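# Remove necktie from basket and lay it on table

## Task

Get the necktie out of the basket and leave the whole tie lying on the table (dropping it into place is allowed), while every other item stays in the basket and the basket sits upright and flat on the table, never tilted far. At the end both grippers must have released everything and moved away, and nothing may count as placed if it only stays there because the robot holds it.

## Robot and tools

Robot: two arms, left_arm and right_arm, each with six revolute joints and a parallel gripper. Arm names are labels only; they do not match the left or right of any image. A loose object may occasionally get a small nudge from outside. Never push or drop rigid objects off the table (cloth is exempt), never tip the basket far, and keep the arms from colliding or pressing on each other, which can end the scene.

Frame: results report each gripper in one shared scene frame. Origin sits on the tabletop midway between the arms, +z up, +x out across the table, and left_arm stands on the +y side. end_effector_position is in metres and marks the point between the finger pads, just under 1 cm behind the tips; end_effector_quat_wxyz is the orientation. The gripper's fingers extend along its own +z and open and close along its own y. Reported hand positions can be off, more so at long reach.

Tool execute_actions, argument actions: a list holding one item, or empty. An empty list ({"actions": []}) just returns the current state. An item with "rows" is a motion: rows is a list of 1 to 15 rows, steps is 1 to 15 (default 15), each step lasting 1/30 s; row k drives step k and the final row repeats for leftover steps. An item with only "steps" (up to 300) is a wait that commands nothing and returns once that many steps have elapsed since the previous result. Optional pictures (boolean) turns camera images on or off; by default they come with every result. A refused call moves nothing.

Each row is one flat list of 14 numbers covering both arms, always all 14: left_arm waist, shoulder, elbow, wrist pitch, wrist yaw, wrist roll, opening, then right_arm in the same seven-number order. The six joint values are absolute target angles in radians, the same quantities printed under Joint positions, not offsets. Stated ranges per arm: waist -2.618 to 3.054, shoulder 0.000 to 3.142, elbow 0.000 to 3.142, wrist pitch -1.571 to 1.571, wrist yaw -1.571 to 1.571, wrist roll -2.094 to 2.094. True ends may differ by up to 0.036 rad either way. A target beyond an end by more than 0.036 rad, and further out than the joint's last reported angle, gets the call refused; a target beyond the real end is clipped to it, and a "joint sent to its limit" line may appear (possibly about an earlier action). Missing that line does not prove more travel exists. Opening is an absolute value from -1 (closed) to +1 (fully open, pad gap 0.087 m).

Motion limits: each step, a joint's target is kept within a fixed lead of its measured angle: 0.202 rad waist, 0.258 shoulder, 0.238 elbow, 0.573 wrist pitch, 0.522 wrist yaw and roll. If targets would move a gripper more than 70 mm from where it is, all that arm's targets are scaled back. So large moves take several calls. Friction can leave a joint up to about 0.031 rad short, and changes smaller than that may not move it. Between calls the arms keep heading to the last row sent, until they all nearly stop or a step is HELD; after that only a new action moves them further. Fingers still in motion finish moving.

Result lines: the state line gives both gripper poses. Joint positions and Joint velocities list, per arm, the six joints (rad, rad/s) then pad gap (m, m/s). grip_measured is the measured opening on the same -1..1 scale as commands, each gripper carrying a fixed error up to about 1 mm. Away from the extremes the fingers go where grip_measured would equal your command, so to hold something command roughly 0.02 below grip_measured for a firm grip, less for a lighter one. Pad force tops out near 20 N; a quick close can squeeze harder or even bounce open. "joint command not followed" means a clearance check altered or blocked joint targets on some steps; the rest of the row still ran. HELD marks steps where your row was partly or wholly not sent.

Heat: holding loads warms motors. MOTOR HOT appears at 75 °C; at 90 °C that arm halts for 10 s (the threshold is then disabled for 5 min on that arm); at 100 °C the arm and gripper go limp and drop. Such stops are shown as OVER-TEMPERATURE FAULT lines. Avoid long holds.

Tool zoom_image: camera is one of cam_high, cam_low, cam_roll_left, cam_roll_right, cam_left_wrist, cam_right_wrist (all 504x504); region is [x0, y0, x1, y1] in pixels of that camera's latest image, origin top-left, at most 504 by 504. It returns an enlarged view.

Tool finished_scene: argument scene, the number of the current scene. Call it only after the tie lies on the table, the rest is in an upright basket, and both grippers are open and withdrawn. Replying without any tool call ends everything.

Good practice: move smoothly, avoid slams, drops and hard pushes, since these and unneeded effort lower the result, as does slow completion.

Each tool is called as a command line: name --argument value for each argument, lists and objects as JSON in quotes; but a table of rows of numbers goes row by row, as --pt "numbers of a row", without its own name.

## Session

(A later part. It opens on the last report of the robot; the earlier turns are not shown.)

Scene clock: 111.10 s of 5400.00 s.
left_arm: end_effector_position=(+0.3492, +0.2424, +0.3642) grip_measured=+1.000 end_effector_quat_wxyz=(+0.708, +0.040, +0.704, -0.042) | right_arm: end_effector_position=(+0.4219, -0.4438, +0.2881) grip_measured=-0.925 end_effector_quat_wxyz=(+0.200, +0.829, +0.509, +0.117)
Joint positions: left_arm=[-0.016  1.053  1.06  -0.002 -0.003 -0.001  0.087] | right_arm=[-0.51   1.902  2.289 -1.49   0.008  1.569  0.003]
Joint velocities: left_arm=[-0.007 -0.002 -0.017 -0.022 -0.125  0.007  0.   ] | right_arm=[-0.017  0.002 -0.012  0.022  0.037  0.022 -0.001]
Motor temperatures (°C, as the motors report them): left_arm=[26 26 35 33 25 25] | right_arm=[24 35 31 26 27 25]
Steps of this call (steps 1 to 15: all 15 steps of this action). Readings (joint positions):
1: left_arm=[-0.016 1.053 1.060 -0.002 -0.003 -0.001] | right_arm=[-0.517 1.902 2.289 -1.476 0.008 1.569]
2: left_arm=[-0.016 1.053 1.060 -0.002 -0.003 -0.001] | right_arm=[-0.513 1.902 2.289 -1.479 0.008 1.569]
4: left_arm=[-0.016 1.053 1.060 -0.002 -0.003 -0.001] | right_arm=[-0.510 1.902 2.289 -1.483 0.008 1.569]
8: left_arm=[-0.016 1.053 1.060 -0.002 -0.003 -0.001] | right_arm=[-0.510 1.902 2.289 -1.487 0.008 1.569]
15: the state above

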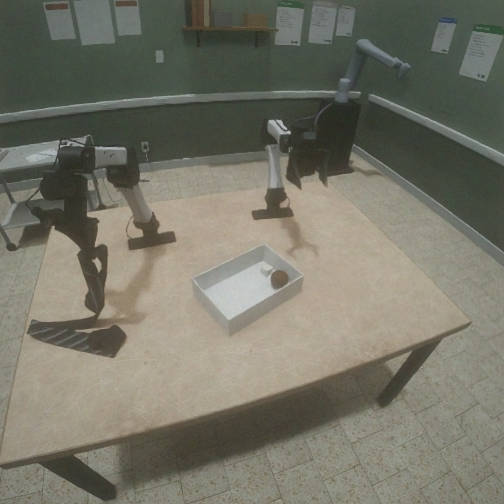

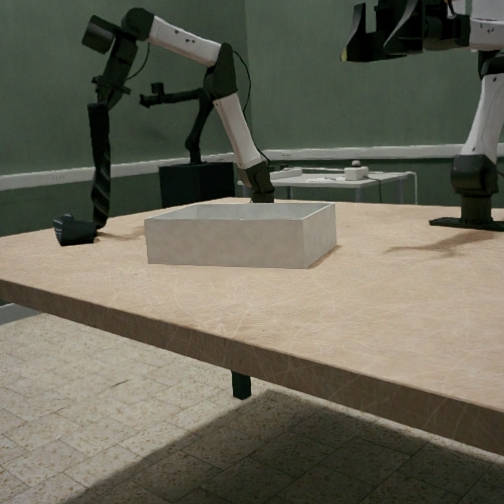

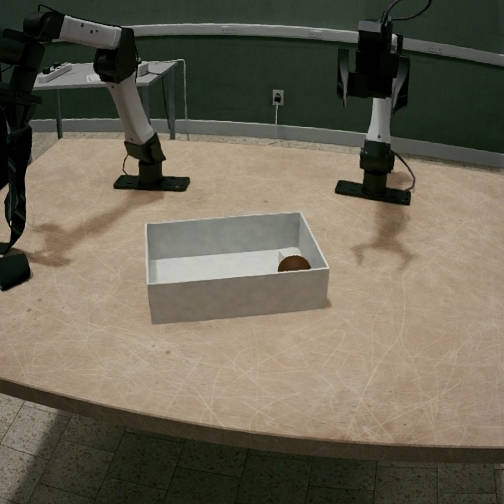

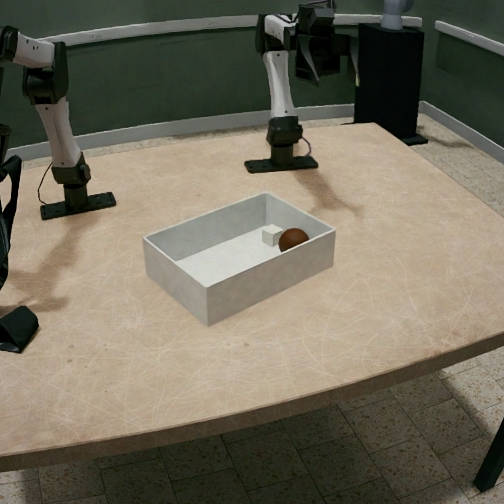

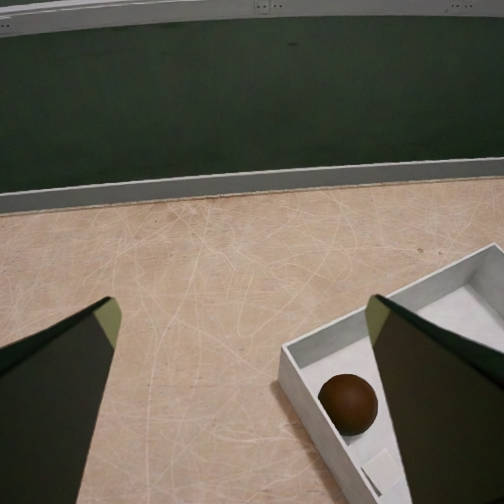

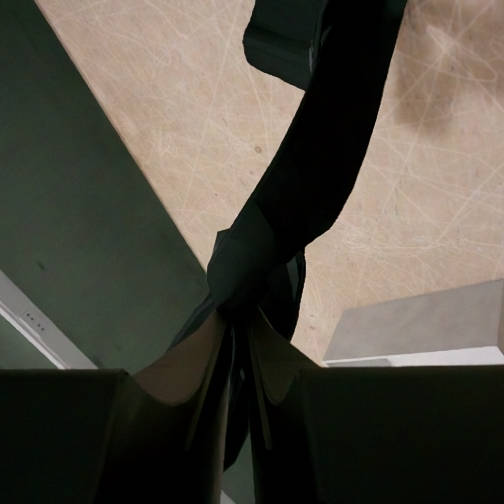

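execute_actions --actions '[{"rows": [[-0.016,1.053,1.06,0,0,0,1,-0.35,1.93,1.75,-1.4,0,1.57,-1]], "steps": 15}]' --pictures false

execute_actions --actions '[{"rows": [[-0.016,1.053,1.06,0,0,0,1,-0.35,1.93,1.75,-1.4,0,1.57,1]], "steps": 15}]' --pictures false

execute_actions --actions '[{"rows": [[-0.016,1.053,1.06,0,0,0,1,-0.2,1.5,1.6,-1.0,0,0.8,1]], "steps": 15}]'

Scene clock: 114.93 s of 5400.00 s.
left_arm: end_effector_position=(+0.3492, +0.2424, +0.3642) grip_measured=+1.000 end_effector_quat_wxyz=(+0.708, +0.040, +0.704, -0.042) | right_arm: end_effector_position=(+0.3798, -0.3580, +0.1164) grip_measured=-0.924 end_effector_quat_wxyz=(-0.021, +0.807, +0.590, -0.017)
Joint positions: left_arm=[-0.016  1.053  1.06  -0.002 -0.003 -0.001  0.087] | right_arm=[-0.35   1.954  1.743 -1.413  0.003  1.569  0.003]
Joint velocities: left_arm=[ 0.017 -0.007  0.007 -0.037  0.051 -0.007  0.   ] | right_arm=[-0.002 -0.125 -0.007 -0.066  0.007  0.007 -0.001]
Motor temperatures (°C, as the motors report them): left_arm=[26 26 36 34 25 25] | right_arm=[24 35 31 27 27 25]
Steps of this call (steps 1 to 15: the robot went on to your last target; steps 16 to 100: nothing new was sent; steps 101 to 115: all 15 steps of this action). Readings (joint positions):
101: left_arm=[-0.016 1.053 1.060 -0.002 -0.003 -0.001] | right_arm=[-0.500 1.896 2.260 -1.472 0.013 1.569]
102: left_arm=[-0.016 1.053 1.060 -0.002 -0.003 -0.001] | right_arm=[-0.479 1.886 2.212 -1.456 0.016 1.569]
104: left_arm=[-0.016 1.053 1.060 -0.002 -0.003 -0.001] | right_arm=[-0.422 1.885 2.105 -1.437 0.015 1.569]
108: left_arm=[-0.016 1.053 1.060 -0.002 -0.003 -0.001] | right_arm=[-0.354 1.907 1.844 -1.411 0.005 1.569]
115: the state above

Scene clock: 115.43 s of 5400.00 s.
left_arm: end_effector_position=(+0.3492, +0.2424, +0.3642) grip_measured=+1.000 end_effector_quat_wxyz=(+0.708, +0.040, +0.704, -0.042) | right_arm: end_effector_position=(+0.3798, -0.3580, +0.1194) grip_measured=+0.993 end_effector_quat_wxyz=(-0.017, +0.807, +0.590, -0.014)
Joint positions: left_arm=[-0.016  1.053  1.06  -0.002 -0.003 -0.001  0.087] | right_arm=[-0.35   1.945  1.743 -1.413  0.003  1.569  0.087]
Joint velocities: left_arm=[-0.012 -0.002 -0.017 -0.007  0.007  0.007  0.   ] | right_arm=[ 0.007 -0.012 -0.002  0.007  0.051  0.007 -0.001]
Motor temperatures (°C, as the motors report them): left_arm=[26 26 36 34 25 25] | right_arm=[24 35 31 27 27 25]
Steps of this call (steps 1 to 15: all 15 steps of this action). Readings (joint positions):
1: left_arm=[-0.016 1.053 1.060 -0.002 -0.003 -0.001] | right_arm=[-0.350 1.950 1.743 -1.413 0.003 1.569]
2: left_arm=[-0.016 1.053 1.060 -0.002 -0.003 -0.001] | right_arm=[-0.350 1.948 1.743 -1.413 0.003 1.569]
4: left_arm=[-0.016 1.053 1.060 -0.002 -0.003 -0.001] | right_arm=[-0.350 1.945 1.743 -1.413 0.003 1.569]
8: left_arm=[-0.016 1.053 1.060 -0.002 -0.003 -0.001] | right_arm=[-0.350 1.945 1.743 -1.413 0.003 1.569]
15: the state above

Scene clock: 115.93 s of 5400.00 s.
left_arm: end_effector_position=(+0.3492, +0.2424, +0.3642) grip_measured=+1.000 end_effector_quat_wxyz=(+0.708, +0.040, +0.704, -0.042) | right_arm: end_effector_position=(+0.3946, -0.3140, +0.2613) grip_measured=+0.993 end_effector_quat_wxyz=(+0.320, +0.452, +0.825, +0.116)
Joint positions: left_arm=[-0.016  1.053  1.06  -0.002 -0.003 -0.001  0.087] | right_arm=[-0.196  1.476  1.619 -1.02  -0.001  0.848  0.087]
Joint velocities: left_arm=[-0.002  0.007 -0.002 -0.051  0.066 -0.081  0.   ] | right_arm=[-0.007  0.222 -0.012  0.007  0.095 -0.271 -0.001]
Motor temperatures (°C, as the motors report them): left_arm=[26 26 36 34 25 25] | right_arm=[24 35 31 27 27 25]
Steps of this call (steps 1 to 15: all 15 steps of this action). Readings (joint positions):
1: left_arm=[-0.016 1.053 1.060 -0.002 -0.003 -0.001] | right_arm=[-0.338 1.914 1.707 -1.355 0.008 1.495]
2: left_arm=[-0.016 1.053 1.060 -0.002 -0.003 -0.001] | right_arm=[-0.314 1.865 1.654 -1.284 0.010 1.405]
4: left_arm=[-0.016 1.053 1.060 -0.002 -0.003 -0.001] | right_arm=[-0.248 1.753 1.608 -1.209 0.007 1.241]
8: left_arm=[-0.016 1.053 1.060 -0.002 -0.003 -0.001] | right_arm=[-0.196 1.523 1.607 -1.086 -0.002 0.994]
15: the state above

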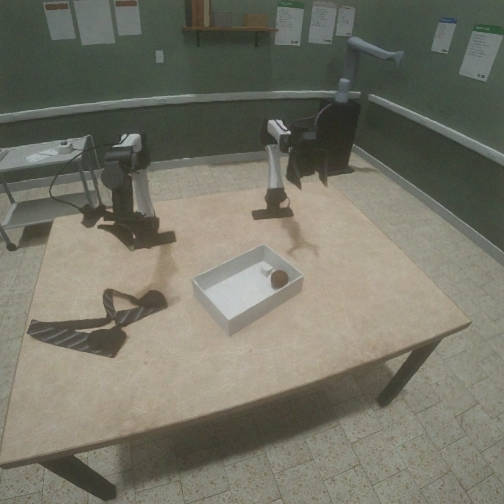

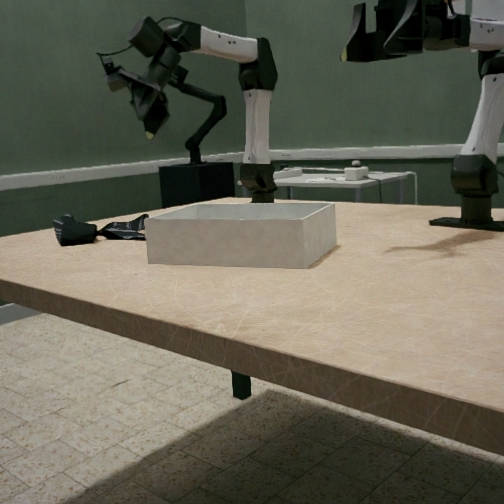

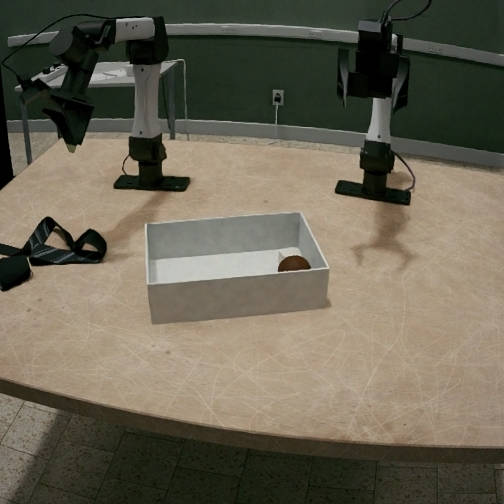

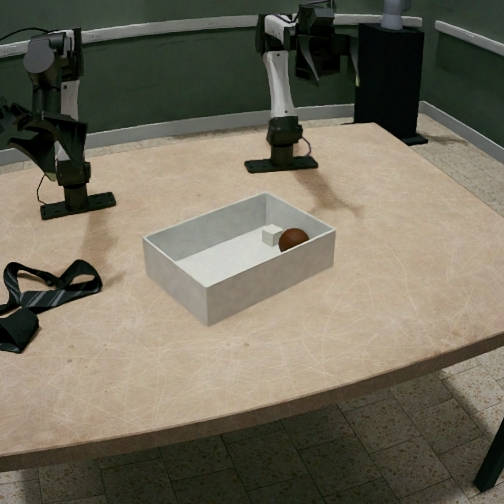

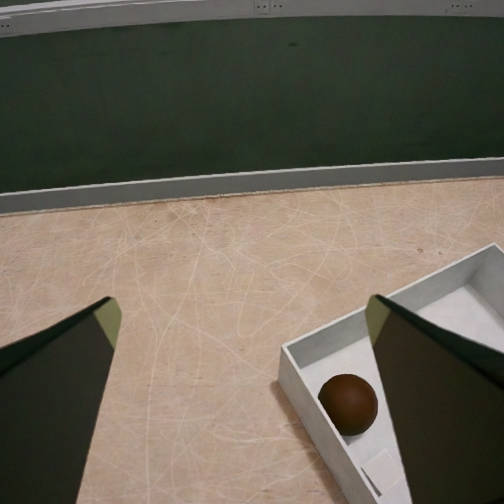

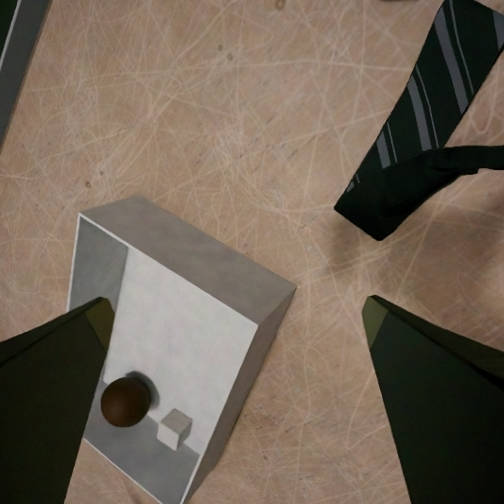

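zoom_image --camera "cam_high" --region '[0, 270, 120, 370]'

Region (0, 270, 120, 370) of cam_high's 504x504 image, scaled by 4.200, with more detail than that image has.

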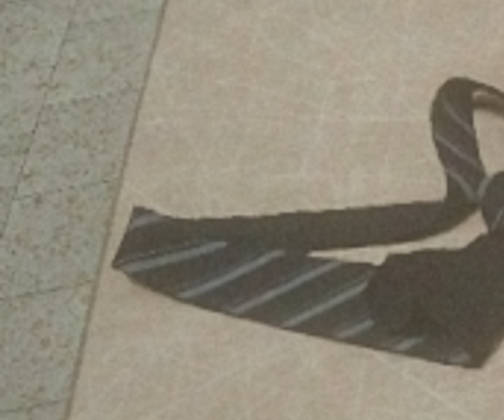

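The tie lies fully on the table.

execute_actions --actions '[{"rows": [[-0.016,1.053,1.06,0,0,0,1,0,1.05,1.05,0,0,0,1]], "steps": 15}]' --pictures false

finished_scene --scene 1

Scene clock: 119.30 s of 5400.00 s.
left_arm: end_effector_position=(+0.3492, +0.2424, +0.3642) grip_measured=+1.000 end_effector_quat_wxyz=(+0.708, +0.040, +0.704, -0.042) | right_arm: end_effector_position=(+0.4025, -0.2678, +0.3612) grip_measured=+0.993 end_effector_quat_wxyz=(+0.698, -0.002, +0.716, +0.034)
Joint positions: left_arm=[-0.016  1.053  1.06  -0.002 -0.003 -0.001  0.087] | right_arm=[ 0.006  1.034  1.069 -0.059 -0.006  0.045  0.087]
Joint velocities: left_arm=[-0.002  0.002  0.007  0.066  0.051 -0.095  0.   ] | right_arm=[-0.017  0.002 -0.037  0.286  0.022 -0.256 -0.   ]
Motor temperatures (°C, as the motors report them): left_arm=[26 26 36 34 25 25] | right_arm=[24 35 31 27 27 25]
Steps of this call (steps 1 to 30: the robot went on to your last target; steps 31 to 86: nothing new was sent; steps 87 to 101: all 15 steps of this action). Readings (joint positions):
87: left_arm=[-0.016 1.053 1.060 -0.002 -0.003 -0.001] | right_arm=[-0.176 1.459 1.564 -0.928 0.010 0.736]
88: left_arm=[-0.016 1.053 1.060 -0.002 -0.003 -0.001] | right_arm=[-0.131 1.399 1.473 -0.813 0.015 0.641]
90: left_arm=[-0.016 1.053 1.060 -0.002 -0.003 -0.001] | right_arm=[-0.030 1.246 1.290 -0.600 0.003 0.443]
94: left_arm=[-0.016 1.053 1.060 -0.002 -0.003 -0.001] | right_arm=[0.006 1.039 1.086 -0.269 -0.007 0.185]
101: the state above

The scene is finished: the task was done.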